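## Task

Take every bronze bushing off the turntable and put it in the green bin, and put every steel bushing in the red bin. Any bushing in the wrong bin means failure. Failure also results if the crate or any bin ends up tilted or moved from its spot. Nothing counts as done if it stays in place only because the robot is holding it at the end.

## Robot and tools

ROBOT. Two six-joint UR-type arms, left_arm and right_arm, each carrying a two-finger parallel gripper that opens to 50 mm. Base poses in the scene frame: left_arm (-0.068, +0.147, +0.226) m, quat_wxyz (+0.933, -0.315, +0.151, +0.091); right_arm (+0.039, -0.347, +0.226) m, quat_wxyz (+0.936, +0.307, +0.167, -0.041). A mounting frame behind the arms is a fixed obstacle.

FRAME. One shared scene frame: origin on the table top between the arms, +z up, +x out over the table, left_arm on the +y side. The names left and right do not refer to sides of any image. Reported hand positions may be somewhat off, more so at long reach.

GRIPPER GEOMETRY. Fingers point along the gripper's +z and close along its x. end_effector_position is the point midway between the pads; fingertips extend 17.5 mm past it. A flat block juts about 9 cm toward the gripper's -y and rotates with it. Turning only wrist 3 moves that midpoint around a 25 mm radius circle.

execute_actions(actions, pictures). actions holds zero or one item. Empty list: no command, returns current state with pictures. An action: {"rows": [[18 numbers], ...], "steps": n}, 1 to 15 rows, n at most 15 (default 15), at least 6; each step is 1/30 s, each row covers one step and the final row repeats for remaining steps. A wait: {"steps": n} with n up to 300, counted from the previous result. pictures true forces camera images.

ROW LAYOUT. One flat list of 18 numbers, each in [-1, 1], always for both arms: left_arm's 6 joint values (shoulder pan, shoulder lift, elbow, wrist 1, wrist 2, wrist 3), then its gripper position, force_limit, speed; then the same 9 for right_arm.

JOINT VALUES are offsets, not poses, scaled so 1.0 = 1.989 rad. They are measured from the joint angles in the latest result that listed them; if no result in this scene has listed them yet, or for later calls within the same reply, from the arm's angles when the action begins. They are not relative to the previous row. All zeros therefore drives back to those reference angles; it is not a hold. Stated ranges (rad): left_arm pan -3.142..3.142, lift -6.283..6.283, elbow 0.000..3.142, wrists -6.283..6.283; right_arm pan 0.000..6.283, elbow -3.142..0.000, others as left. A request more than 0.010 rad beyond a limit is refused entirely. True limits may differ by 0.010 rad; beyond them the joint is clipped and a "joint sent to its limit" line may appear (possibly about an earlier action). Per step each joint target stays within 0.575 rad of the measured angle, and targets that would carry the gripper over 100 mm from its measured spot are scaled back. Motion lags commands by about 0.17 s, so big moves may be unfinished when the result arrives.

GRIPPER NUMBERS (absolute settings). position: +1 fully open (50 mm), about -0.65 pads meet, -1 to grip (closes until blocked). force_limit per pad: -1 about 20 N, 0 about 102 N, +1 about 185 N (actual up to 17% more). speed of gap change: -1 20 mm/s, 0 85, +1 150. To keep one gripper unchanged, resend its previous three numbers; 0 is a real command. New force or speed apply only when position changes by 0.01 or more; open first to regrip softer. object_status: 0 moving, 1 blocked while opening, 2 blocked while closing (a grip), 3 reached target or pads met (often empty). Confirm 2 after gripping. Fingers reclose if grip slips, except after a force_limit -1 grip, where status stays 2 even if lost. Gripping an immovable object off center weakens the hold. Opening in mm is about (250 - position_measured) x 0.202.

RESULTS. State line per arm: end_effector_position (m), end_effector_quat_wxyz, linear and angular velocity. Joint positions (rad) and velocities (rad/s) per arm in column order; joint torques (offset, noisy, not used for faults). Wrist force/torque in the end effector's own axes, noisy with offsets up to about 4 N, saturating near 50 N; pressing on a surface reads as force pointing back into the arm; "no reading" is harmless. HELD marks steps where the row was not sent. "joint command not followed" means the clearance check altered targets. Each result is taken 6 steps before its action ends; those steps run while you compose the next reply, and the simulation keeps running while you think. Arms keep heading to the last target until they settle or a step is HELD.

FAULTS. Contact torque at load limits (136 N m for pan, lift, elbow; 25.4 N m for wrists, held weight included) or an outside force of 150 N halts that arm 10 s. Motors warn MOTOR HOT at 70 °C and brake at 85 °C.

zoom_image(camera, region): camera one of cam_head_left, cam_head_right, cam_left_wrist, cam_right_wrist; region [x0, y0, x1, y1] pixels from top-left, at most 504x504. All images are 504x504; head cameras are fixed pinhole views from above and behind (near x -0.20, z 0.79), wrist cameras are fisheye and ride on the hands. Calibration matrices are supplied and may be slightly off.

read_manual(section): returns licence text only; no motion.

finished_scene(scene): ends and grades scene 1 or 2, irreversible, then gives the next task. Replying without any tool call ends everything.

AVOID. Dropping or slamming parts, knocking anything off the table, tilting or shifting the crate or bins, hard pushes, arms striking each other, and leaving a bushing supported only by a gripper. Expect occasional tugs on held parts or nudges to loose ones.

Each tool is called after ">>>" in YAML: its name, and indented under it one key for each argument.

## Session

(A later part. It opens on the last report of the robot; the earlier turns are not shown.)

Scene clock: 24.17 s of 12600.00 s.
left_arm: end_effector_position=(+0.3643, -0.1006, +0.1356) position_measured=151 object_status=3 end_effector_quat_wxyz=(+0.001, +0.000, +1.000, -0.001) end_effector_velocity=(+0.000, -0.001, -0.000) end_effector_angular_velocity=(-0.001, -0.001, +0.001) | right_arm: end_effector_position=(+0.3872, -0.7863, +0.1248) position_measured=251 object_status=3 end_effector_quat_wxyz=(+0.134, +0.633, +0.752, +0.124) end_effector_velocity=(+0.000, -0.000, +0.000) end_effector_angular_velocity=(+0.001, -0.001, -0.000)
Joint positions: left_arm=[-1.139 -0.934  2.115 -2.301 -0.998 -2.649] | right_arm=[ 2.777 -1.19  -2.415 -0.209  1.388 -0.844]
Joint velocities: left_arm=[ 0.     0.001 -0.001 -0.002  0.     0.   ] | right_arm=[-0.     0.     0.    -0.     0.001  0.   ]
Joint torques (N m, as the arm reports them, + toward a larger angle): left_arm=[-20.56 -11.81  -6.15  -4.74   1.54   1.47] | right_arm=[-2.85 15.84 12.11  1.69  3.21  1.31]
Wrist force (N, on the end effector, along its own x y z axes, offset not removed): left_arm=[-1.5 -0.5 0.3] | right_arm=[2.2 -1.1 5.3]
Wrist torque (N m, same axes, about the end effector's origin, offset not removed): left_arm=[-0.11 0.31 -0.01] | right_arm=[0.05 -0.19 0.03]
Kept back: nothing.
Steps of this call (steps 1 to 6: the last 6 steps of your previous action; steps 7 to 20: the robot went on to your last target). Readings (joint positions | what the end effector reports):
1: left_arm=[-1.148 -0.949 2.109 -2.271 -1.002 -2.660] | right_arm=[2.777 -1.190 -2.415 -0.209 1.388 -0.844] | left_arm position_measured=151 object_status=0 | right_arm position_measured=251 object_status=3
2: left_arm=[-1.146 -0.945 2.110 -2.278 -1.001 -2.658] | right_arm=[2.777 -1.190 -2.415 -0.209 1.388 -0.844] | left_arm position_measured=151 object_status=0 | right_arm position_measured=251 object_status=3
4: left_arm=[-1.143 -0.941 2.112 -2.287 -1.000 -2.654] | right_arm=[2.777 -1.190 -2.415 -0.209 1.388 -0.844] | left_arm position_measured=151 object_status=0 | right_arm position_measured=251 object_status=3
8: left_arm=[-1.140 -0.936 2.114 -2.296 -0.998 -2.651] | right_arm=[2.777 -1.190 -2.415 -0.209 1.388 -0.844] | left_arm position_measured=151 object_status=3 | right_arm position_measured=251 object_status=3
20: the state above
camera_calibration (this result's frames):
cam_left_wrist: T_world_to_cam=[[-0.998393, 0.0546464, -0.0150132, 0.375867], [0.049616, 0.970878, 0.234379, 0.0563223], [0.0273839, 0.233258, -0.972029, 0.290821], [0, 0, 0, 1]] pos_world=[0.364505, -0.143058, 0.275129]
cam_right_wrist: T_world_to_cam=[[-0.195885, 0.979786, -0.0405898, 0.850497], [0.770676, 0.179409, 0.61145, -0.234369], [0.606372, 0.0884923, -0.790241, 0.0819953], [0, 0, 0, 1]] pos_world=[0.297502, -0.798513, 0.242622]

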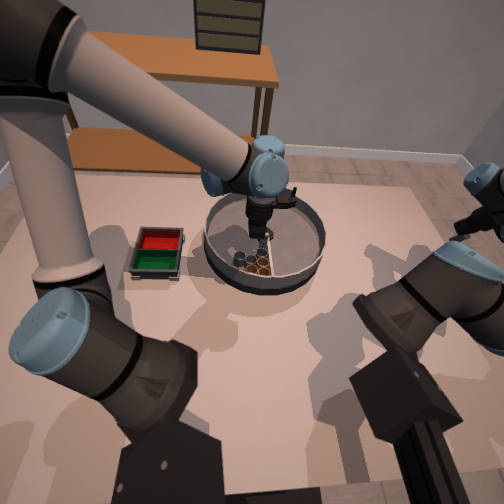

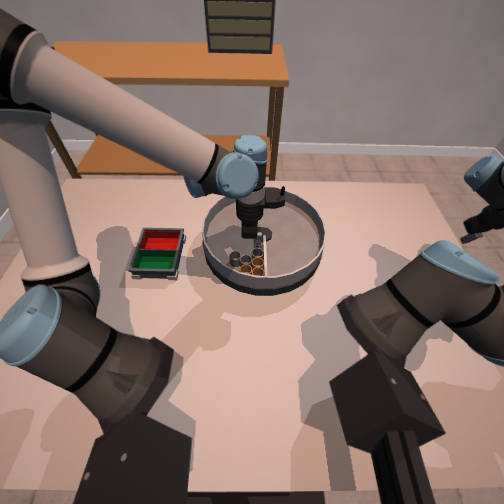

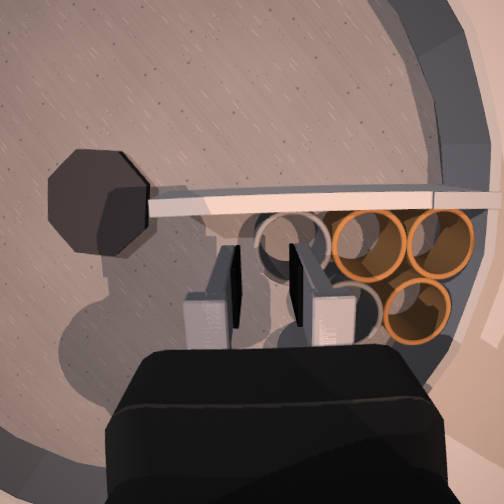

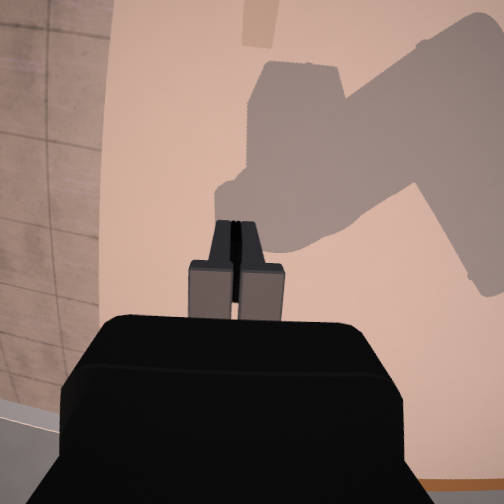

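>>> execute_actions:
  actions:
    - {"rows": [[0.00665, 0.01621, 0.00005, -0.02013, 0.0029, 0.00712, 0.01, -0.4, 0.5, 0, 0, 0, 0, 0, 0, -1, -1, 0]], "steps": 15}

>>> execute_actions:
  actions:
    - {"steps": 8}
  pictures: true

>>> zoom_image:
  camera: "cam_left_wrist"
  region: [180, 170, 480, 350]

Scene clock: 28.20 s of 12600.00 s.
left_arm: end_effector_position=(+0.3648, -0.1034, +0.1241) position_measured=151 object_status=3 end_effector_quat_wxyz=(+0.001, +0.000, +1.000, -0.000) end_effector_velocity=(+0.001, -0.004, -0.016) end_effector_angular_velocity=(-0.000, -0.000, +0.001) | right_arm: end_effector_position=(+0.3872, -0.7863, +0.1248) position_measured=251 object_status=3 end_effector_quat_wxyz=(+0.134, +0.633, +0.752, +0.124) end_effector_velocity=(-0.001, -0.001, +0.000) end_effector_angular_velocity=(-0.001, +0.000, -0.001)
Joint positions: left_arm=[-1.127 -0.907  2.115 -2.335 -0.993 -2.638] | right_arm=[ 2.777 -1.19  -2.415 -0.209  1.388 -0.844]
Joint velocities: left_arm=[ 0.016  0.039 -0.    -0.049  0.007  0.016] | right_arm=[-0.001  0.001 -0.     0.     0.     0.   ]
Joint torques (N m, as the arm reports them, + toward a larger angle): left_arm=[-21.41 -10.59  -5.75  -4.65   1.56   1.77] | right_arm=[-2.95 16.29 12.19  1.68  3.12  1.24]
Wrist force (N, on the end effector, along its own x y z axes, offset not removed): left_arm=[-0.6 -1.9 0.4] | right_arm=[-3.0 0.7 0.8]
Wrist torque (N m, same axes, about the end effector's origin, offset not removed): left_arm=[-0.23 0.22 -0.04] | right_arm=[0.11 0.77 -0.02]
Steps of this call (steps 1 to 15: the robot went on to your last target; steps 16 to 112: nothing new was sent; steps 113 to 121: the first 9 steps of this action). Readings (joint positions | what the end effector reports):
113: left_arm=[-1.139 -0.934 2.115 -2.301 -0.998 -2.649] | right_arm=[2.777 -1.190 -2.415 -0.209 1.388 -0.844] | left_arm position_measured=151 object_status=3 | right_arm position_measured=251 object_status=3
114: left_arm=[-1.137 -0.931 2.115 -2.305 -0.997 -2.648] | right_arm=[2.777 -1.190 -2.415 -0.209 1.388 -0.844] | left_arm position_measured=151 object_status=3 | right_arm position_measured=251 object_status=3
116: left_arm=[-1.133 -0.920 2.115 -2.318 -0.995 -2.643] | right_arm=[2.777 -1.190 -2.415 -0.209 1.388 -0.844] | left_arm position_measured=151 object_status=3 | right_arm position_measured=251 object_status=3
120: left_arm=[-1.128 -0.908 2.115 -2.333 -0.993 -2.638] | right_arm=[2.777 -1.190 -2.415 -0.209 1.388 -0.844] | left_arm position_measured=151 object_status=3 | right_arm position_measured=251 object_status=3
121: the state above

Scene clock: 28.47 s of 12600.00 s.
left_arm: end_effector_position=(+0.3649, -0.1038, +0.1222) position_measured=151 object_status=3 end_effector_quat_wxyz=(+0.001, +0.000, +1.000, -0.000) end_effector_velocity=(+0.000, -0.001, -0.002) end_effector_angular_velocity=(-0.000, -0.000, -0.000) | right_arm: end_effector_position=(+0.3872, -0.7863, +0.1248) position_measured=251 object_status=3 end_effector_quat_wxyz=(+0.134, +0.633, +0.752, +0.124) end_effector_velocity=(-0.000, -0.000, +0.000) end_effector_angular_velocity=(-0.000, -0.000, -0.001)
Joint positions: left_arm=[-1.126 -0.902  2.115 -2.34  -0.992 -2.636] | right_arm=[ 2.777 -1.19  -2.415 -0.209  1.388 -0.844]
Joint velocities: left_arm=[ 0.002  0.005 -0.001 -0.005  0.001  0.003] | right_arm=[-0.     0.    -0.001  0.001 -0.     0.001]
Joint torques (N m, as the arm reports them, + toward a larger angle): left_arm=[-20.79 -13.39  -5.97  -4.51   1.67   1.62] | right_arm=[-2.44 16.23 12.17  1.6   3.17  1.19]
Wrist force (N, on the end effector, along its own x y z axes, offset not removed): left_arm=[-2.0 -0.5 0.3] | right_arm=[-1.2 0.0 -3.1]
Wrist torque (N m, same axes, about the end effector's origin, offset not removed): left_arm=[-0.09 0.43 -0.01] | right_arm=[-0.17 0.63 -0.14]
Kept back: nothing.
Steps of this call (steps 1 to 6: the last 6 steps of your previous action; steps 7 to 8: the robot went on to your last target). Readings (joint positions | what the end effector reports):
1: left_arm=[-1.127 -0.906 2.115 -2.336 -0.993 -2.637] | right_arm=[2.777 -1.190 -2.415 -0.209 1.388 -0.844] | left_arm position_measured=151 object_status=3 | right_arm position_measured=251 object_status=3
2: left_arm=[-1.127 -0.905 2.115 -2.337 -0.992 -2.637] | right_arm=[2.777 -1.190 -2.415 -0.209 1.388 -0.844] | left_arm position_measured=151 object_status=3 | right_arm position_measured=251 object_status=3
4: left_arm=[-1.126 -0.903 2.115 -2.339 -0.992 -2.636] | right_arm=[2.777 -1.190 -2.415 -0.209 1.388 -0.844] | left_arm position_measured=151 object_status=3 | right_arm position_measured=251 object_status=3
8: the state above
camera_calibration (this result's frames):
cam_left_wrist: T_world_to_cam=[[-0.998394, 0.0546164, -0.0150358, 0.376388], [0.0495797, 0.970865, 0.234444, 0.0626014], [0.0274022, 0.233322, -0.972013, 0.278544], [0, 0, 0, 1]] pos_world=[0.365048, -0.146325, 0.261732]
cam_right_wrist: T_world_to_cam=[[-0.195885, 0.979786, -0.0405897, 0.850497], [0.770676, 0.179409, 0.61145, -0.234369], [0.606372, 0.0884923, -0.790242, 0.0819953], [0, 0, 0, 1]] pos_world=[0.297502, -0.798513, 0.242622]

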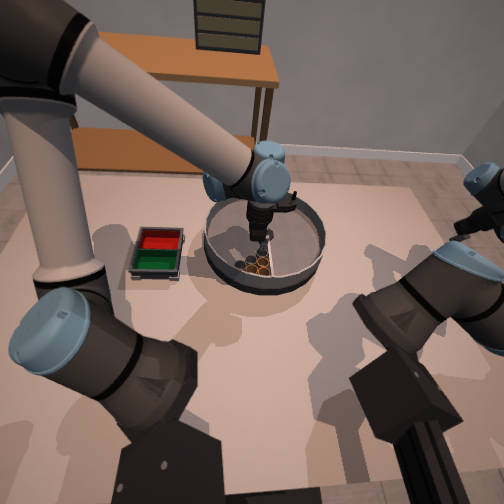

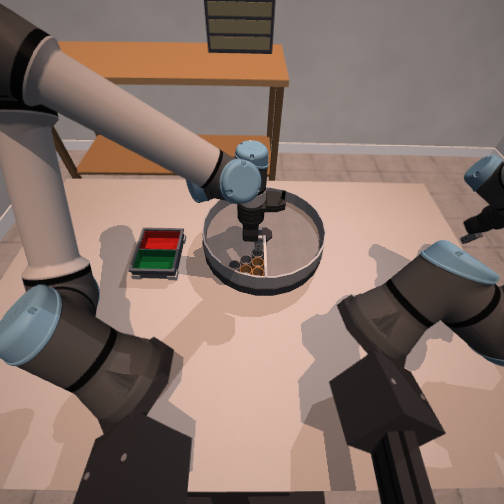

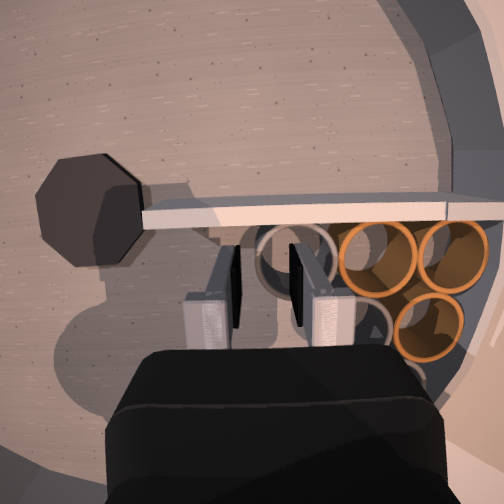

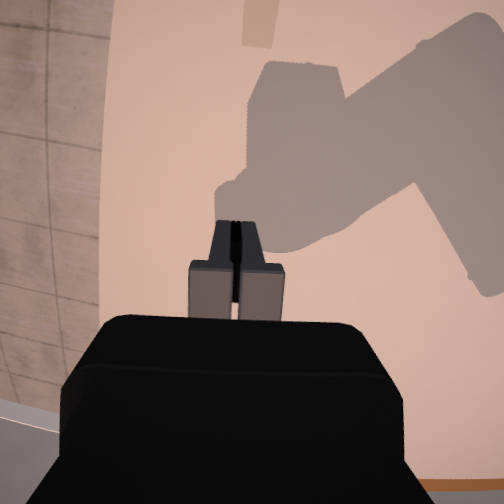

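Region (180, 170, 480, 350) of cam_left_wrist's 504x504 image, scaled by 1.680, with more detail than that image has; it fills the top 302 rows of this view, and the rest is white.

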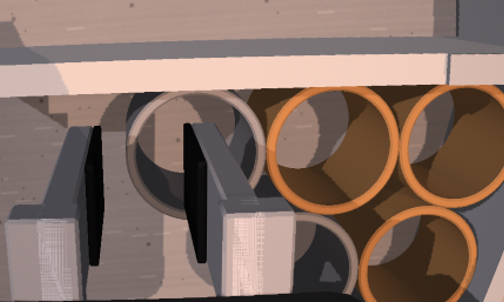

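>>> execute_actions:
  actions:
    - {"rows": [[0.0044, 0.0073, 0.0021, -0.012, 0.0019, 0.0048, 0.01, -0.4, 0.5, 0, 0, 0, 0, 0, 0, -1, -1, 0], [0.0089, 0.0146, 0.0043, -0.024, 0.0039, 0.0095, 0.01, -0.4, 0.5, 0, 0, 0, 0, 0, 0, -1, -1, 0], [0.0089, 0.0146, 0.0043, -0.024, 0.0039, 0.0095, 0.01, -0.4, 0.5, 0, 0, 0, 0, 0, 0, -1, -1, 0], [0.01331, 0.02187, 0.0064, -0.03599, 0.0058, 0.01426, 0.01, -0.4, 0.5, 0, 0, 0, 0, 0, 0, -1, -1, 0]], "steps": 15}

>>> execute_actions:
  actions:
    - {"steps": 10}
  pictures: true

>>> zoom_image:
  camera: "cam_left_wrist"
  region: [180, 170, 480, 350]

Scene clock: 29.90 s of 12600.00 s.
left_arm: end_effector_position=(+0.3644, -0.1030, +0.1038) position_measured=151 object_status=3 end_effector_quat_wxyz=(+0.001, +0.000, +1.000, -0.000) end_effector_velocity=(-0.001, +0.002, -0.042) end_effector_angular_velocity=(-0.001, -0.000, +0.003) | right_arm: end_effector_position=(+0.3872, -0.7863, +0.1248) position_measured=251 object_status=3 end_effector_quat_wxyz=(+0.134, +0.633, +0.752, +0.124) end_effector_velocity=(+0.000, -0.001, +0.000) end_effector_angular_velocity=(-0.001, -0.001, -0.001)
Joint positions: left_arm=[-1.105 -0.869  2.124 -2.395 -0.983 -2.614] | right_arm=[ 2.777 -1.19  -2.415 -0.209  1.388 -0.844]
Joint velocities: left_arm=[ 0.048  0.077  0.022 -0.129  0.02   0.05 ] | right_arm=[-0.001  0.     0.001  0.     0.    -0.   ]
Joint torques (N m, as the arm reports them, + toward a larger angle): left_arm=[-21.84 -15.06  -5.81  -4.9    1.64   1.41] | right_arm=[-2.6  16.43 12.15  1.62  3.11  1.23]
Wrist force (N, on the end effector, along its own x y z axes, offset not removed): left_arm=[-1.2 -1.4 1.6] | right_arm=[2.1 2.3 -0.4]
Wrist torque (N m, same axes, about the end effector's origin, offset not removed): left_arm=[-0.22 0.26 -0.01] | right_arm=[0.23 -0.59 0.00]
Steps of this call (steps 1 to 15: the robot went on to your last target; steps 16 to 34: nothing new was sent; steps 35 to 43: the first 9 steps of this action). Readings (joint positions | what the end effector reports):
35: left_arm=[-1.125 -0.902 2.115 -2.341 -0.992 -2.635] | right_arm=[2.777 -1.190 -2.415 -0.209 1.388 -0.844] | left_arm position_measured=151 object_status=3 | right_arm position_measured=251 object_status=3
36: left_arm=[-1.124 -0.900 2.115 -2.343 -0.991 -2.634] | right_arm=[2.777 -1.190 -2.415 -0.209 1.388 -0.844] | left_arm position_measured=151 object_status=3 | right_arm position_measured=251 object_status=3
38: left_arm=[-1.119 -0.892 2.118 -2.357 -0.989 -2.629] | right_arm=[2.777 -1.190 -2.415 -0.209 1.388 -0.844] | left_arm position_measured=151 object_status=3 | right_arm position_measured=251 object_status=3
42: left_arm=[-1.107 -0.872 2.124 -2.390 -0.984 -2.616] | right_arm=[2.777 -1.190 -2.415 -0.209 1.388 -0.844] | left_arm position_measured=151 object_status=3 | right_arm position_measured=251 object_status=3
43: the state above

Scene clock: 30.23 s of 12600.00 s.
left_arm: end_effector_position=(+0.3642, -0.1028, +0.0989) position_measured=151 object_status=3 end_effector_quat_wxyz=(+0.001, +0.000, +1.000, -0.000) end_effector_velocity=(-0.000, +0.000, -0.003) end_effector_angular_velocity=(+0.000, +0.000, -0.000) | right_arm: end_effector_position=(+0.3872, -0.7863, +0.1248) position_measured=251 object_status=3 end_effector_quat_wxyz=(+0.134, +0.633, +0.752, +0.124) end_effector_velocity=(+0.000, -0.001, +0.000) end_effector_angular_velocity=(-0.001, -0.001, -0.002)
Joint positions: left_arm=[-1.1   -0.86   2.127 -2.411 -0.981 -2.608] | right_arm=[ 2.777 -1.19  -2.415 -0.209  1.388 -0.844]
Joint velocities: left_arm=[ 0.004  0.005  0.002 -0.009  0.002  0.005] | right_arm=[-0.001  0.     0.001  0.001 -0.     0.001]
Joint torques (N m, as the arm reports them, + toward a larger angle): left_arm=[-20.14 -12.74  -3.98  -4.44   1.54   1.38] | right_arm=[-2.75 16.13 12.76  1.59  3.06  1.16]
Wrist force (N, on the end effector, along its own x y z axes, offset not removed): left_arm=[-2.1 -0.3 0.6] | right_arm=[2.8 0.4 5.3]
Wrist torque (N m, same axes, about the end effector's origin, offset not removed): left_arm=[-0.07 0.45 -0.02] | right_arm=[0.09 -0.34 0.17]
Kept back: nothing.
Steps of this call (steps 1 to 6: the last 6 steps of your previous action; steps 7 to 10: the robot went on to your last target). Readings (joint positions | what the end effector reports):
1: left_arm=[-1.104 -0.866 2.125 -2.399 -0.983 -2.612] | right_arm=[2.777 -1.190 -2.415 -0.209 1.388 -0.844] | left_arm position_measured=151 object_status=3 | right_arm position_measured=251 object_status=3
2: left_arm=[-1.103 -0.865 2.126 -2.402 -0.982 -2.611] | right_arm=[2.777 -1.190 -2.415 -0.209 1.388 -0.844] | left_arm position_measured=151 object_status=3 | right_arm position_measured=251 object_status=3
4: left_arm=[-1.101 -0.862 2.126 -2.406 -0.981 -2.610] | right_arm=[2.777 -1.190 -2.415 -0.209 1.388 -0.844] | left_arm position_measured=151 object_status=3 | right_arm position_measured=251 object_status=3
8: left_arm=[-1.100 -0.860 2.127 -2.410 -0.981 -2.608] | right_arm=[2.777 -1.190 -2.415 -0.209 1.388 -0.844] | left_arm position_measured=151 object_status=3 | right_arm position_measured=251 object_status=3
10: the state above
camera_calibration (this result's frames):
cam_left_wrist: T_world_to_cam=[[-0.998399, 0.0545067, -0.0151032, 0.375284], [0.0494417, 0.970738, 0.234995, 0.0670602], [0.0274701, 0.233873, -0.971879, 0.255658], [0, 0, 0, 1]] pos_world=[0.364345, -0.145345, 0.238378]
cam_right_wrist: T_world_to_cam=[[-0.195885, 0.979786, -0.0405899, 0.850497], [0.770676, 0.179409, 0.61145, -0.234369], [0.606373, 0.0884923, -0.790241, 0.0819952], [0, 0, 0, 1]] pos_world=[0.297502, -0.798513, 0.242622]

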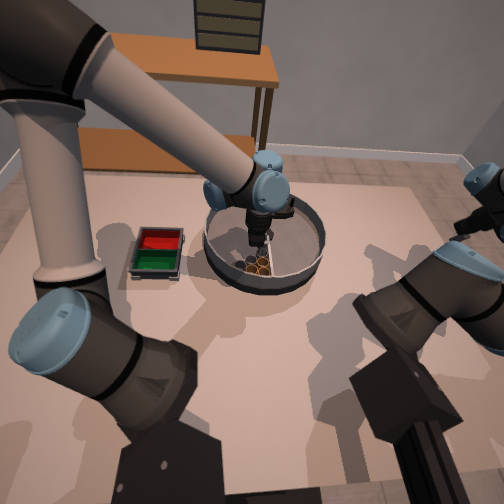

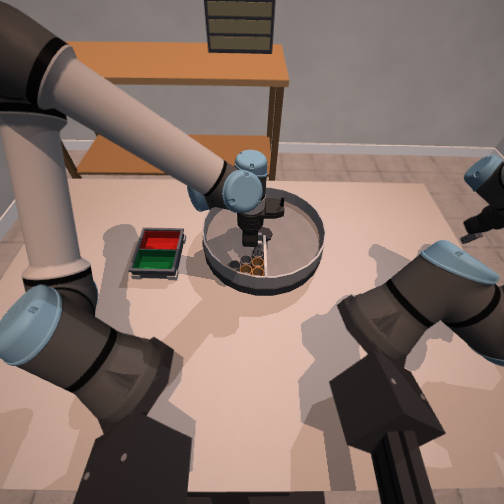

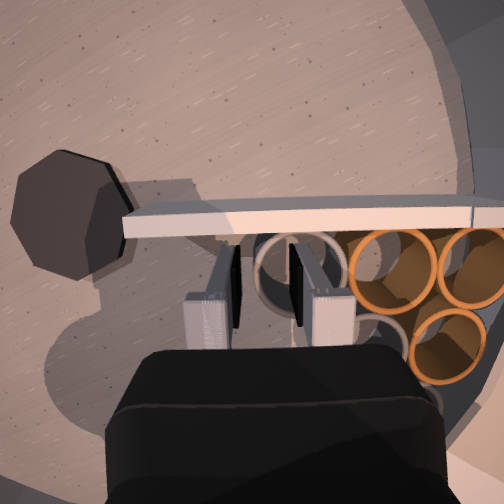

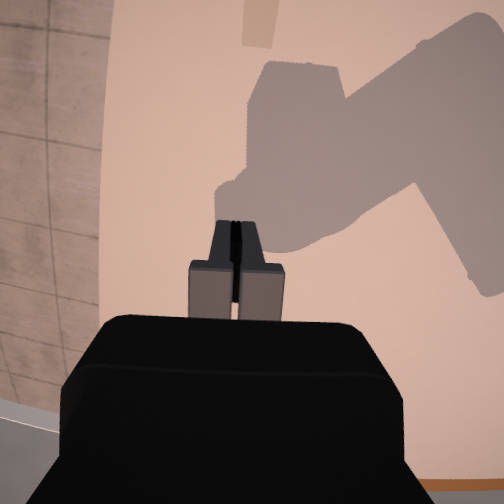

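Region (180, 170, 480, 350) of cam_left_wrist's 504x504 image, scaled by 1.680, with more detail than that image has; it fills the top 302 rows of this view, and the rest is white.

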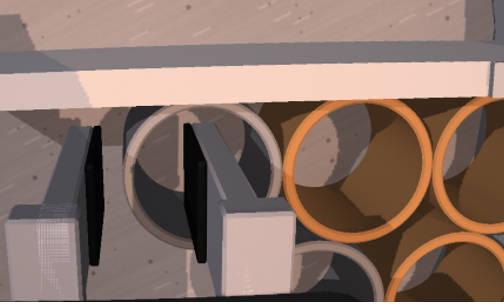

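>>> execute_actions:
  actions:
    - {"rows": [[0.00346, -0.00128, -0.00214, 0.00141, 0.00151, 0.00371, 0.01, -0.4, 0.5, 0, 0, 0, 0, 0, 0, -1, -1, 0], [0.00346, -0.00128, -0.00214, 0.00141, 0.00151, 0.00371, 0.01, -0.4, 0.5, 0, 0, 0, 0, 0, 0, -1, -1, 0], [0.00346, -0.00128, -0.00214, 0.00141, 0.00151, 0.00371, 0.01, -0.4, 0.5, 0, 0, 0, 0, 0, 0, -1, -1, 0], [0.00346, -0.00128, -0.00214, 0.00141, 0.00151, 0.00371, 0.01, -0.4, 0.5, 0, 0, 0, 0, 0, 0, -1, -1, 0], [0.007, 0.0045, -0.0005, -0.008, 0.003, 0.0075, 0.01, -0.4, 0.5, 0, 0, 0, 0, 0, 0, -1, -1, 0], [0.007, 0.0045, -0.0005, -0.008, 0.003, 0.0075, 0.01, -0.4, 0.5, 0, 0, 0, 0, 0, 0, -1, -1, 0], [0.0105, 0.0103, 0.0011, -0.0174, 0.0046, 0.0112, 0.01, -0.4, 0.5, 0, 0, 0, 0, 0, 0, -1, -1, 0], [0.0105, 0.0103, 0.0011, -0.0174, 0.0046, 0.0112, 0.01, -0.4, 0.5, 0, 0, 0, 0, 0, 0, -1, -1, 0], [0.014, 0.01604, 0.00266, -0.02684, 0.0061, 0.015, 0.01, -0.4, 0.5, 0, 0, 0, 0, 0, 0, -1, -1, 0]], "steps": 15}

>>> execute_actions:
  actions:
    - {"steps": 10}
  pictures: true

>>> zoom_image:
  camera: "cam_left_wrist"
  region: [180, 170, 480, 350]

Scene clock: 31.93 s of 12600.00 s.
left_arm: end_effector_position=(+0.3669, -0.1007, +0.0934) position_measured=151 object_status=3 end_effector_quat_wxyz=(+0.001, +0.000, +1.000, +0.000) end_effector_velocity=(+0.001, +0.007, -0.057) end_effector_angular_velocity=(+0.003, -0.000, +0.000) | right_arm: end_effector_position=(+0.3872, -0.7863, +0.1248) position_measured=251 object_status=3 end_effector_quat_wxyz=(+0.134, +0.633, +0.752, +0.124) end_effector_velocity=(-0.000, -0.000, +0.000) end_effector_angular_velocity=(-0.001, +0.000, -0.001)
Joint positions: left_arm=[-1.088 -0.852  2.126 -2.424 -0.976 -2.595] | right_arm=[ 2.777 -1.19  -2.415 -0.209  1.388 -0.844]
Joint velocities: left_arm=[ 0.071  0.101  0.024 -0.166  0.031  0.076] | right_arm=[-0.    -0.     0.001 -0.    -0.001  0.   ]
Joint torques (N m, as the arm reports them, + toward a larger angle): left_arm=[-18.58 -10.25  -3.77  -4.89   1.64   1.82] | right_arm=[-2.26 16.34 11.88  1.63  3.11  1.15]
Wrist force (N, on the end effector, along its own x y z axes, offset not removed): left_arm=[-1.2 0.2 1.2] | right_arm=[1.6 -3.9 1.8]
Wrist torque (N m, same axes, about the end effector's origin, offset not removed): left_arm=[0.04 0.31 -0.09] | right_arm=[-0.55 0.00 0.24]
Steps of this call (steps 1 to 30: the robot went on to your last target; steps 31 to 42: nothing new was sent; steps 43 to 51: the first 9 steps of this action). Readings (joint positions | what the end effector reports):
43: left_arm=[-1.099 -0.859 2.127 -2.412 -0.980 -2.607] | right_arm=[2.777 -1.190 -2.415 -0.209 1.388 -0.844] | left_arm position_measured=151 object_status=3 | right_arm position_measured=251 object_status=3
44: left_arm=[-1.098 -0.859 2.127 -2.412 -0.980 -2.606] | right_arm=[2.777 -1.190 -2.415 -0.209 1.388 -0.844] | left_arm position_measured=151 object_status=3 | right_arm position_measured=251 object_status=3
46: left_arm=[-1.096 -0.860 2.126 -2.410 -0.979 -2.604] | right_arm=[2.777 -1.190 -2.415 -0.209 1.388 -0.844] | left_arm position_measured=151 object_status=3 | right_arm position_measured=251 object_status=3
50: left_arm=[-1.090 -0.855 2.125 -2.418 -0.977 -2.598] | right_arm=[2.777 -1.190 -2.415 -0.209 1.388 -0.844] | left_arm position_measured=151 object_status=3 | right_arm position_measured=251 object_status=3
51: the state above

Scene clock: 32.27 s of 12600.00 s.
left_arm: end_effector_position=(+0.3666, -0.0994, +0.0813) position_measured=151 object_status=3 end_effector_quat_wxyz=(+0.001, +0.000, +1.000, +0.000) end_effector_velocity=(-0.001, +0.001, -0.008) end_effector_angular_velocity=(+0.001, -0.001, -0.002) | right_arm: end_effector_position=(+0.3872, -0.7863, +0.1248) position_measured=251 object_status=3 end_effector_quat_wxyz=(+0.134, +0.633, +0.752, +0.124) end_effector_velocity=(-0.000, -0.000, +0.000) end_effector_angular_velocity=(-0.001, +0.000, -0.001)
Joint positions: left_arm=[-1.073 -0.83   2.132 -2.461 -0.969 -2.579] | right_arm=[ 2.777 -1.19  -2.415 -0.209  1.388 -0.844]
Joint velocities: left_arm=[ 0.009  0.016  0.005 -0.026  0.004  0.012] | right_arm=[-0.001 -0.     0.001 -0.    -0.    -0.   ]
Joint torques (N m, as the arm reports them, + toward a larger angle): left_arm=[-20.58 -14.27  -3.92  -4.81   1.61   1.13] | right_arm=[-2.99 16.49 12.37  1.6   3.09  1.22]
Wrist force (N, on the end effector, along its own x y z axes, offset not removed): left_arm=[-0.4 0.0 0.5] | right_arm=[-1.6 3.0 -2.7]
Wrist torque (N m, same axes, about the end effector's origin, offset not removed): left_arm=[-0.02 0.15 -0.07] | right_arm=[0.41 0.55 -0.17]
Kept back: nothing.
Steps of this call (steps 1 to 6: the last 6 steps of your previous action; steps 7 to 10: the robot went on to your last target). Readings (joint positions | what the end effector reports):
1: left_arm=[-1.085 -0.848 2.127 -2.430 -0.974 -2.592] | right_arm=[2.777 -1.190 -2.415 -0.209 1.388 -0.844] | left_arm position_measured=151 object_status=3 | right_arm position_measured=251 object_status=3
2: left_arm=[-1.082 -0.844 2.128 -2.437 -0.973 -2.589] | right_arm=[2.777 -1.190 -2.415 -0.209 1.388 -0.844] | left_arm position_measured=151 object_status=3 | right_arm position_measured=251 object_status=3
4: left_arm=[-1.078 -0.837 2.130 -2.448 -0.971 -2.585] | right_arm=[2.777 -1.190 -2.415 -0.209 1.388 -0.844] | left_arm position_measured=151 object_status=3 | right_arm position_measured=251 object_status=3
8: left_arm=[-1.074 -0.831 2.132 -2.458 -0.970 -2.580] | right_arm=[2.777 -1.190 -2.415 -0.209 1.388 -0.844] | left_arm position_measured=151 object_status=3 | right_arm position_measured=251 object_status=3
10: the state above
camera_calibration (this result's frames):
cam_left_wrist: T_world_to_cam=[[-0.998411, 0.0542509, -0.0152264, 0.377196], [0.0491336, 0.970492, 0.236073, 0.067768], [0.0275843, 0.23495, -0.971616, 0.237734], [0, 0, 0, 1]] pos_world=[0.366709, -0.142087, 0.220731]
cam_right_wrist: T_world_to_cam=[[-0.195885, 0.979786, -0.0405897, 0.850497], [0.770676, 0.179409, 0.61145, -0.234369], [0.606372, 0.0884924, -0.790241, 0.0819953], [0, 0, 0, 1]] pos_world=[0.297502, -0.798513, 0.242622]

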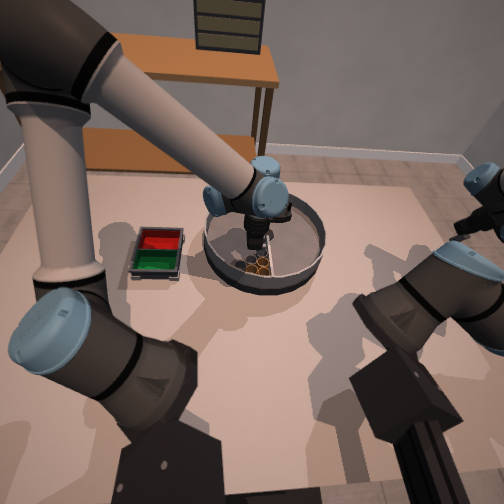

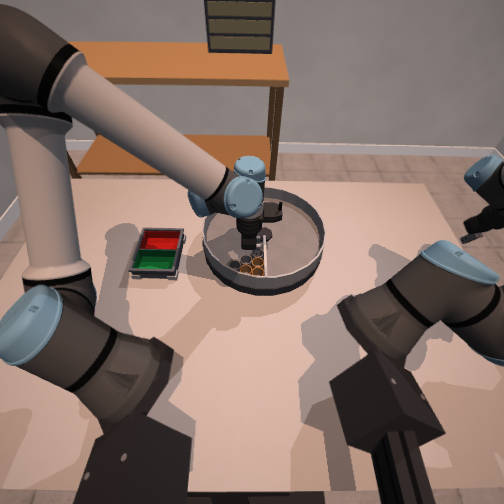

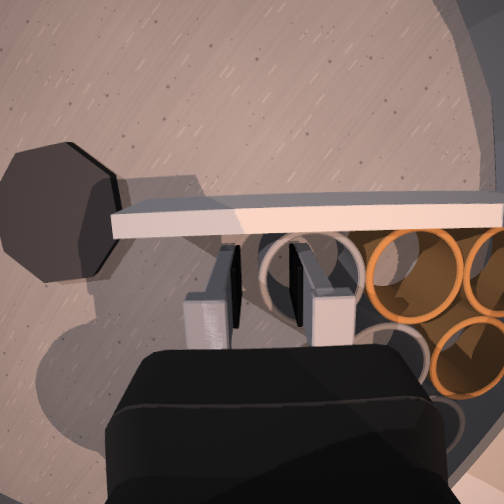

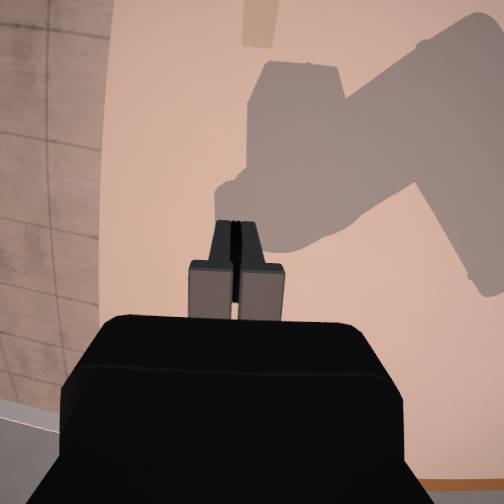

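Region (180, 170, 480, 350) of cam_left_wrist's 504x504 image, scaled by 1.680, with more detail than that image has; it fills the top 302 rows of this view, and the rest is white.

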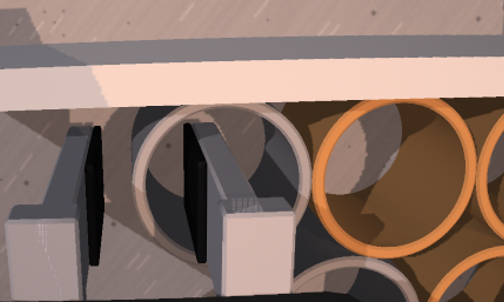

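>>> execute_actions:
  actions:
    - {"rows": [[0.0034, 0.0056, 0.0016, -0.0091, 0.0015, 0.0037, 0.01, -0.4, 0.5, 0, 0, 0, 0, 0, 0, -1, -1, 0], [0.0034, 0.0056, 0.0016, -0.0091, 0.0015, 0.0037, 0.01, -0.4, 0.5, 0, 0, 0, 0, 0, 0, -1, -1, 0], [0.00682, 0.01121, 0.00312, -0.01829, 0.00298, 0.00731, 0.01, -0.4, 0.5, 0, 0, 0, 0, 0, 0, -1, -1, 0]], "steps": 15}

>>> execute_actions:
  actions:
    - {"steps": 6}

Scene clock: 33.33 s of 12600.00 s.
left_arm: end_effector_position=(+0.3657, -0.0983, +0.0716) position_measured=151 object_status=3 end_effector_quat_wxyz=(+0.001, +0.000, +1.000, +0.001) end_effector_velocity=(-0.001, +0.002, -0.018) end_effector_angular_velocity=(+0.001, -0.000, +0.002) | right_arm: end_effector_position=(+0.3872, -0.7863, +0.1248) position_measured=251 object_status=3 end_effector_quat_wxyz=(+0.134, +0.633, +0.752, +0.124) end_effector_velocity=(+0.000, -0.000, +0.000) end_effector_angular_velocity=(-0.000, +0.000, +0.000)
Joint positions: left_arm=[-1.062 -0.812  2.137 -2.49  -0.964 -2.568] | right_arm=[ 2.777 -1.19  -2.415 -0.209  1.388 -0.844]
Joint velocities: left_arm=[ 0.021  0.033  0.009 -0.055  0.009  0.021] | right_arm=[ 0.     0.     0.    -0.001 -0.001 -0.   ]
Joint torques (N m, as the arm reports them, + toward a larger angle): left_arm=[-20.82 -15.5   -4.53  -4.42   1.58   1.66] | right_arm=[-2.5  16.22 12.36  1.7   3.01  1.18]
Wrist force (N, on the end effector, along its own x y z axes, offset not removed): left_arm=[-1.3 -1.3 -0.1] | right_arm=[1.3 2.0 -2.4]
Wrist torque (N m, same axes, about the end effector's origin, offset not removed): left_arm=[-0.14 0.36 -0.01] | right_arm=[0.27 -0.10 0.03]
Steps of this call (steps 1 to 23: the robot went on to your last target; steps 24 to 32: the first 9 steps of this action). Readings (joint positions | what the end effector reports):
24: left_arm=[-1.072 -0.828 2.132 -2.464 -0.969 -2.578] | right_arm=[2.777 -1.190 -2.415 -0.209 1.388 -0.844] | left_arm position_measured=151 object_status=3 | right_arm position_measured=251 object_status=3
25: left_arm=[-1.071 -0.827 2.133 -2.466 -0.968 -2.577] | right_arm=[2.777 -1.190 -2.415 -0.209 1.388 -0.844] | left_arm position_measured=151 object_status=3 | right_arm position_measured=251 object_status=3
27: left_arm=[-1.069 -0.822 2.134 -2.472 -0.967 -2.574] | right_arm=[2.777 -1.190 -2.415 -0.209 1.388 -0.844] | left_arm position_measured=151 object_status=3 | right_arm position_measured=251 object_status=3
31: left_arm=[-1.063 -0.813 2.137 -2.488 -0.965 -2.568] | right_arm=[2.777 -1.190 -2.415 -0.209 1.388 -0.844] | left_arm position_measured=151 object_status=3 | right_arm position_measured=251 object_status=3
32: the state above

Scene clock: 33.53 s of 12600.00 s.
left_arm: end_effector_position=(+0.3658, -0.0984, +0.0701) position_measured=151 object_status=3 end_effector_quat_wxyz=(+0.001, -0.000, +1.000, +0.000) end_effector_velocity=(-0.000, +0.001, -0.004) end_effector_angular_velocity=(+0.001, -0.001, -0.000) | right_arm: end_effector_position=(+0.3872, -0.7863, +0.1248) position_measured=251 object_status=3 end_effector_quat_wxyz=(+0.134, +0.633, +0.752, +0.124) end_effector_velocity=(+0.000, +0.000, -0.000) end_effector_angular_velocity=(+0.001, +0.000, +0.001)
Joint positions: left_arm=[-1.061 -0.809  2.138 -2.496 -0.964 -2.565] | right_arm=[ 2.777 -1.19  -2.415 -0.209  1.388 -0.844]
Joint velocities: left_arm=[ 0.004  0.007  0.003 -0.012  0.003  0.004] | right_arm=[-0.    -0.001  0.     0.     0.001 -0.001]
Joint torques (N m, as the arm reports them, + toward a larger angle): left_arm=[19.7  14.51 25.45  4.81  7.66  1.56] | right_arm=[-2.75 16.76 12.62  1.65  2.96  1.12]
Wrist force (N, on the end effector, along its own x y z axes, offset not removed): left_arm=[9.6 -22.1 -50.0] | right_arm=[-1.1 3.1 -1.2]
Wrist torque (N m, same axes, about the end effector's origin, offset not removed): left_arm=[-0.05 0.40 -0.15] | right_arm=[0.45 0.26 0.09]
Kept back: nothing.
Steps of this call (steps 1 to 6: the last 6 steps of your previous action). Readings (joint positions | what the end effector reports):
1: left_arm=[-1.062 -0.811 2.137 -2.492 -0.964 -2.567] | right_arm=[2.777 -1.190 -2.415 -0.209 1.388 -0.844] | left_arm position_measured=151 object_status=3 | right_arm position_measured=251 object_status=3
2: left_arm=[-1.061 -0.810 2.137 -2.493 -0.964 -2.566] | right_arm=[2.777 -1.190 -2.415 -0.209 1.388 -0.844] | left_arm position_measured=151 object_status=3 | right_arm position_measured=251 object_status=3
4: left_arm=[-1.061 -0.809 2.137 -2.495 -0.964 -2.566] | right_arm=[2.777 -1.190 -2.415 -0.209 1.388 -0.844] | left_arm position_measured=151 object_status=3 | right_arm position_measured=251 object_status=3
6: the state above

>>> execute_actions:
  actions:
    - {"rows": [[-0.0033, -0.0055, -0.0015, 0.0089, -0.0015, -0.0036, 0.01, -0.4, 0.5, 0, 0, 0, 0, 0, 0, -1, -1, 0]], "steps": 12}
  pictures: true

Scene clock: 33.93 s of 12600.00 s.
left_arm: end_effector_position=(+0.3656, -0.0982, +0.0731) position_measured=151 object_status=3 end_effector_quat_wxyz=(+0.001, +0.000, +1.000, +0.001) end_effector_velocity=(+0.005, -0.008, +0.022) end_effector_angular_velocity=(-0.019, -0.005, +0.008) | right_arm: end_effector_position=(+0.3872, -0.7863, +0.1248) position_measured=251 object_status=3 end_effector_quat_wxyz=(+0.134, +0.633, +0.752, +0.124) end_effector_velocity=(-0.001, +0.000, -0.000) end_effector_angular_velocity=(+0.000, +0.001, -0.001)
Joint positions: left_arm=[-1.064 -0.815  2.136 -2.484 -0.965 -2.57 ] | right_arm=[ 2.777 -1.19  -2.415 -0.209  1.388 -0.844]
Joint velocities: left_arm=[-0.023 -0.034 -0.014  0.04  -0.015 -0.02 ] | right_arm=[-0.001 -0.001 -0.001  0.001 -0.     0.   ]
Joint torques (N m, as the arm reports them, + toward a larger angle): left_arm=[-37.63 -35.83 -24.87  -0.44  -2.16  -1.4 ] | right_arm=[-2.73 16.49 12.4   1.62  3.03  1.22]
Wrist force (N, on the end effector, along its own x y z axes, offset not removed): left_arm=[-1.0 -2.3 2.0] | right_arm=[0.0 3.6 -0.9]
Wrist torque (N m, same axes, about the end effector's origin, offset not removed): left_arm=[-0.37 0.35 -0.02] | right_arm=[0.65 -0.07 0.29]
Steps of this call (steps 1 to 6: the robot went on to your last target; steps 7 to 12: the first 6 steps of this action). Readings (joint positions | what the end effector reports):
7: left_arm=[-1.060 -0.808 2.138 -2.497 -0.963 -2.565] | right_arm=[2.777 -1.190 -2.415 -0.209 1.388 -0.844] | left_arm position_measured=151 object_status=3 | right_arm position_measured=251 object_status=3
8: left_arm=[-1.061 -0.809 2.138 -2.495 -0.963 -2.566] | right_arm=[2.777 -1.190 -2.415 -0.209 1.388 -0.844] | left_arm position_measured=151 object_status=3 | right_arm position_measured=251 object_status=3
10: left_arm=[-1.062 -0.812 2.137 -2.488 -0.964 -2.568] | right_arm=[2.777 -1.190 -2.415 -0.209 1.388 -0.844] | left_arm position_measured=151 object_status=3 | right_arm position_measured=251 object_status=3
12: the state above
camera_calibration (this result's frames):
cam_left_wrist: T_world_to_cam=[[-0.998412, 0.0544145, -0.014581, 0.376045], [0.049408, 0.970159, 0.237381, 0.0683609], [0.0270628, 0.236283, -0.971307, 0.229834], [0, 0, 0, 1]] pos_world=[0.36585, -0.141089, 0.212495]

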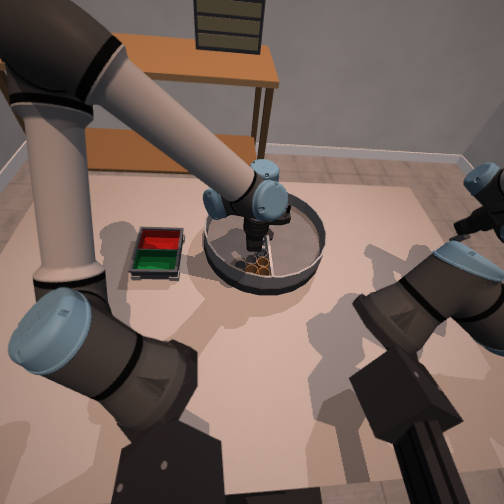

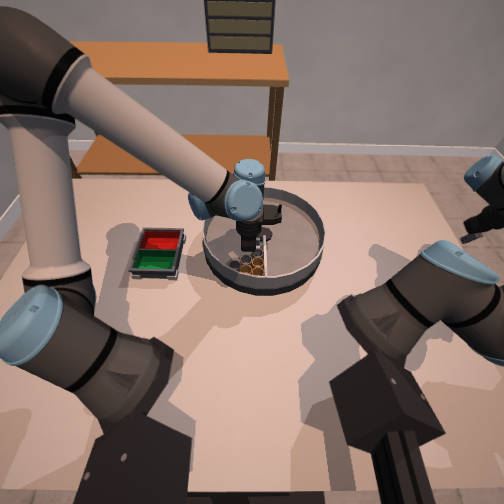

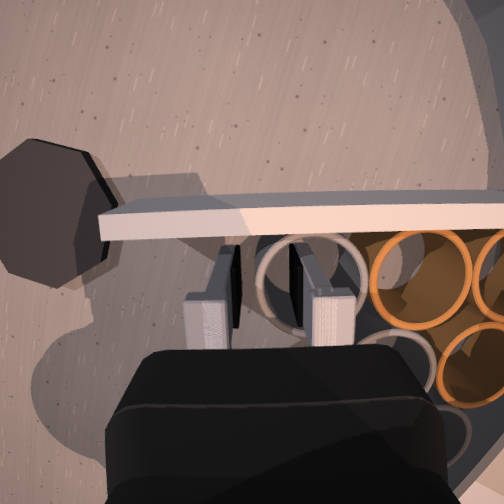

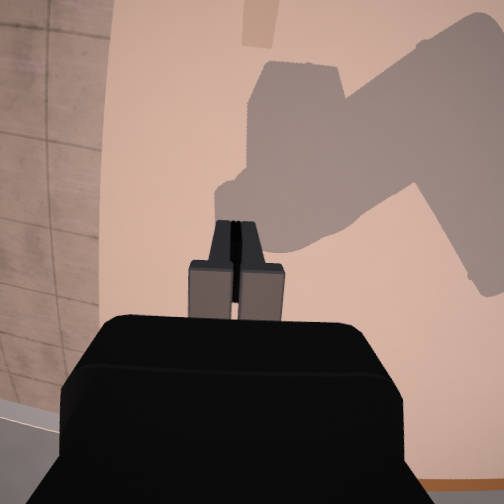

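>>> execute_actions:
  actions:
    - {"rows": [[-0.0017, -0.0028, -0.0007, 0.0045, -0.0007, -0.0018, -1, -0.4, 0.3, 0, 0, 0, 0, 0, 0, -1, -1, 0]], "steps": 15}

>>> execute_actions:
  actions:
    - {"steps": 8}
  pictures: true

Scene clock: 34.50 s of 12600.00 s.
left_arm: end_effector_position=(+0.3660, -0.0986, +0.0760) position_measured=219 object_status=0 end_effector_quat_wxyz=(+0.001, +0.000, +1.000, +0.001) end_effector_velocity=(-0.000, +0.001, +0.000) end_effector_angular_velocity=(+0.002, +0.001, -0.001) | right_arm: end_effector_position=(+0.3872, -0.7863, +0.1248) position_measured=251 object_status=3 end_effector_quat_wxyz=(+0.134, +0.633, +0.752, +0.124) end_effector_velocity=(+0.000, -0.001, +0.000) end_effector_angular_velocity=(-0.001, -0.001, +0.000)
Joint positions: left_arm=[-1.067 -0.82   2.135 -2.475 -0.967 -2.573] | right_arm=[ 2.777 -1.19  -2.415 -0.209  1.388 -0.844]
Joint velocities: left_arm=[ 0.    -0.002 -0.     0.004 -0.    -0.   ] | right_arm=[-0.     0.     0.001 -0.001 -0.    -0.001]
Joint torques (N m, as the arm reports them, + toward a larger angle): left_arm=[-38.72 -36.17  -7.74  -0.28  -1.86  -1.36] | right_arm=[-3.11 16.05 12.25  1.57  3.06  1.24]
Wrist force (N, on the end effector, along its own x y z axes, offset not removed): left_arm=[-1.1 -1.6 1.1] | right_arm=[0.2 1.1 0.3]
Wrist torque (N m, same axes, about the end effector's origin, offset not removed): left_arm=[-0.24 0.24 -0.04] | right_arm=[0.05 0.14 -0.08]
Steps of this call (steps 1 to 6: the last 6 steps of your previous action; steps 7 to 8: the robot went on to your last target; steps 9 to 17: the first 9 steps of this action). Readings (joint positions | what the end effector reports):
9: left_arm=[-1.067 -0.819 2.135 -2.479 -0.967 -2.572] | right_arm=[2.777 -1.190 -2.415 -0.209 1.388 -0.844] | left_arm position_measured=156 object_status=0 | right_arm position_measured=251 object_status=3
10: left_arm=[-1.067 -0.819 2.135 -2.478 -0.967 -2.572] | right_arm=[2.777 -1.190 -2.415 -0.209 1.388 -0.844] | left_arm position_measured=173 object_status=0 | right_arm position_measured=251 object_status=3
12: left_arm=[-1.067 -0.820 2.135 -2.477 -0.967 -2.573] | right_arm=[2.777 -1.190 -2.415 -0.209 1.388 -0.844] | left_arm position_measured=208 object_status=0 | right_arm position_measured=251 object_status=3
16: left_arm=[-1.067 -0.820 2.135 -2.476 -0.967 -2.573] | right_arm=[2.777 -1.190 -2.415 -0.209 1.388 -0.844] | left_arm position_measured=219 object_status=0 | right_arm position_measured=251 object_status=3
17: the state above

Scene clock: 34.77 s of 12600.00 s.
left_arm: end_effector_position=(+0.3659, -0.0985, +0.0760) position_measured=219 object_status=2 end_effector_quat_wxyz=(+0.001, +0.000, +1.000, +0.001) end_effector_velocity=(-0.001, +0.001, -0.001) end_effector_angular_velocity=(+0.002, +0.001, -0.002) | right_arm: end_effector_position=(+0.3872, -0.7863, +0.1248) position_measured=251 object_status=3 end_effector_quat_wxyz=(+0.134, +0.633, +0.752, +0.124) end_effector_velocity=(-0.000, +0.001, -0.001) end_effector_angular_velocity=(+0.001, +0.001, +0.001)
Joint positions: left_arm=[-1.067 -0.82   2.135 -2.475 -0.967 -2.573] | right_arm=[ 2.777 -1.19  -2.415 -0.209  1.388 -0.844]
Joint velocities: left_arm=[ 0.    -0.     0.002  0.001  0.    -0.   ] | right_arm=[ 0.    -0.    -0.002  0.     0.     0.   ]
Joint torques (N m, as the arm reports them, + toward a larger angle): left_arm=[-38.59 -36.3   -3.86  -0.57  -1.66  -1.16] | right_arm=[-3.33 16.53 12.98  1.57  2.99  1.16]
Wrist force (N, on the end effector, along its own x y z axes, offset not removed): left_arm=[-1.2 -1.8 1.8] | right_arm=[1.8 2.1 -0.1]
Wrist torque (N m, same axes, about the end effector's origin, offset not removed): left_arm=[-0.31 0.27 -0.05] | right_arm=[0.44 -0.42 -0.11]
Kept back: nothing.
Steps of this call (steps 1 to 6: the last 6 steps of your previous action; steps 7 to 8: the robot went on to your last target). Readings (joint positions | what the end effector reports):
1: left_arm=[-1.067 -0.820 2.135 -2.475 -0.967 -2.573] | right_arm=[2.777 -1.190 -2.415 -0.209 1.388 -0.844] | left_arm position_measured=219 object_status=0 | right_arm position_measured=251 object_status=3
2: left_arm=[-1.067 -0.820 2.135 -2.475 -0.967 -2.573] | right_arm=[2.777 -1.190 -2.415 -0.209 1.388 -0.844] | left_arm position_measured=219 object_status=2 | right_arm position_measured=251 object_status=3
4: left_arm=[-1.067 -0.820 2.135 -2.475 -0.967 -2.573] | right_arm=[2.777 -1.190 -2.415 -0.209 1.388 -0.844] | left_arm position_measured=219 object_status=2 | right_arm position_measured=251 object_status=3
8: the state above
camera_calibration (this result's frames):
cam_left_wrist: T_world_to_cam=[[-0.998407, 0.0544892, -0.0146411, 0.376366], [0.0494712, 0.970199, 0.237205, 0.0679445], [0.0271299, 0.236103, -0.971349, 0.232724], [0, 0, 0, 1]] pos_world=[0.366091, -0.141374, 0.21545]
cam_right_wrist: T_world_to_cam=[[-0.195885, 0.979786, -0.0405896, 0.850497], [0.770676, 0.179409, 0.61145, -0.234369], [0.606372, 0.0884925, -0.790241, 0.0819954], [0, 0, 0, 1]] pos_world=[0.297502, -0.798513, 0.242622]

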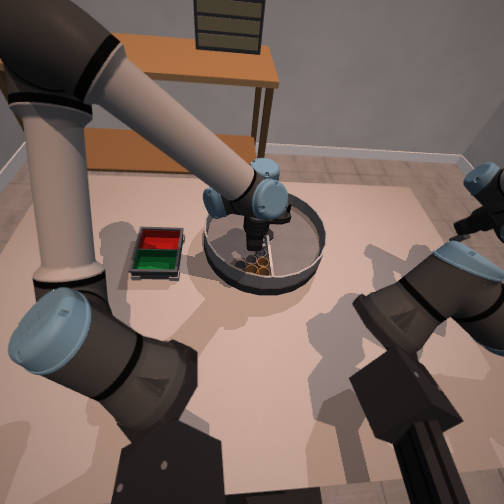

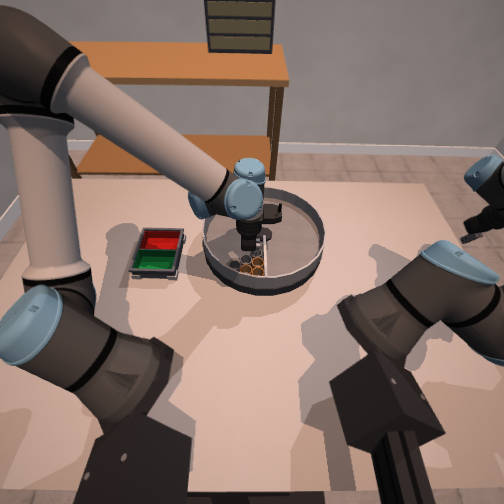

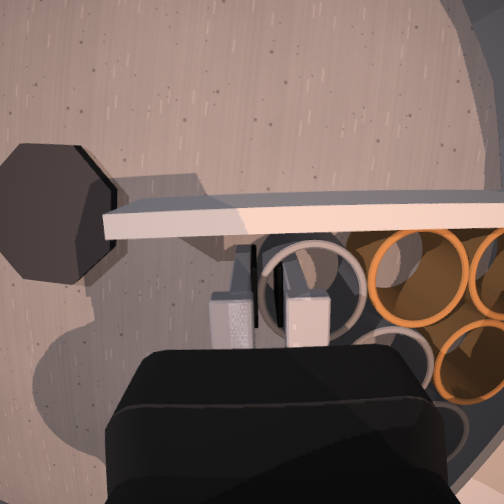

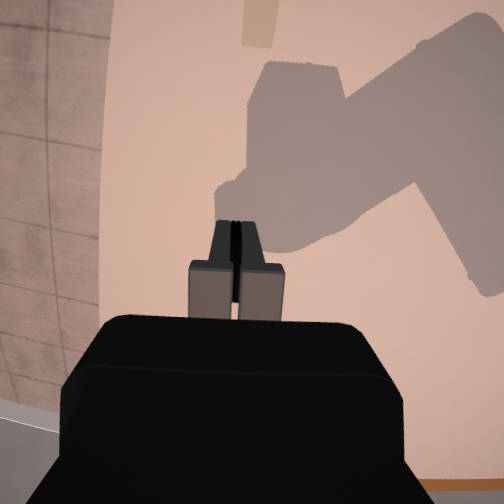

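>>> execute_actions:
  actions:
    - {"rows": [[-0.011, -0.019, -0.0036, 0.029, -0.0048, -0.012, -1, -0.4, 0.3, 0, 0, 0, 0, 0, 0, -1, -1, 0], [-0.022, -0.039, -0.0073, 0.059, -0.0097, -0.024, -1, -0.4, 0.3, 0, 0, 0, 0, 0, 0, -1, -1, 0], [-0.0337, -0.0581, -0.011, 0.0881, -0.0145, -0.0362, -1, -0.4, 0.3, 0, 0, 0, 0, 0, 0, -1, -1, 0]], "steps": 15}

Scene clock: 37.37 s of 12600.00 s.
left_arm: end_effector_position=(+0.3671, -0.1000, +0.1229) position_measured=219 object_status=2 end_effector_quat_wxyz=(+0.001, -0.000, +1.000, -0.001) end_effector_velocity=(-0.004, +0.006, +0.098) end_effector_angular_velocity=(+0.008, +0.003, -0.009) | right_arm: end_effector_position=(+0.3872, -0.7863, +0.1248) position_measured=251 object_status=3 end_effector_quat_wxyz=(+0.134, +0.633, +0.752, +0.124) end_effector_velocity=(-0.001, -0.001, -0.000) end_effector_angular_velocity=(-0.001, +0.001, -0.001)
Joint positions: left_arm=[-1.12  -0.911  2.118 -2.34  -0.989 -2.63 ] | right_arm=[ 2.777 -1.19  -2.415 -0.209  1.388 -0.844]
Joint velocities: left_arm=[-0.111 -0.196 -0.035  0.307 -0.046 -0.117] | right_arm=[-0.001  0.     0.    -0.    -0.    -0.001]
Joint torques (N m, as the arm reports them, + toward a larger angle): left_arm=[-35.71 -30.97 -26.47  -0.07  -2.38  -1.52] | right_arm=[-2.55 16.7  12.55  1.66  3.07  1.25]
Wrist force (N, on the end effector, along its own x y z axes, offset not removed): left_arm=[-2.0 -1.1 0.2] | right_arm=[4.5 2.9 1.3]
Wrist torque (N m, same axes, about the end effector's origin, offset not removed): left_arm=[-0.29 0.47 0.01] | right_arm=[0.57 -0.57 -0.23]
Steps of this call (steps 1 to 15: the robot went on to your last target; steps 16 to 69: nothing new was sent; steps 70 to 78: the first 9 steps of this action). Readings (joint positions | what the end effector reports):
70: left_arm=[-1.067 -0.821 2.135 -2.475 -0.967 -2.574] | right_arm=[2.777 -1.190 -2.415 -0.209 1.388 -0.844] | left_arm position_measured=219 object_status=2 | right_arm position_measured=251 object_status=3
71: left_arm=[-1.070 -0.824 2.134 -2.471 -0.968 -2.576] | right_arm=[2.777 -1.190 -2.415 -0.209 1.388 -0.844] | left_arm position_measured=219 object_status=2 | right_arm position_measured=251 object_status=3
73: left_arm=[-1.084 -0.848 2.129 -2.437 -0.974 -2.592] | right_arm=[2.777 -1.190 -2.415 -0.209 1.388 -0.844] | left_arm position_measured=219 object_status=2 | right_arm position_measured=251 object_status=3
77: left_arm=[-1.116 -0.903 2.119 -2.352 -0.988 -2.626] | right_arm=[2.777 -1.190 -2.415 -0.209 1.388 -0.844] | left_arm position_measured=219 object_status=2 | right_arm position_measured=251 object_status=3
78: the state above


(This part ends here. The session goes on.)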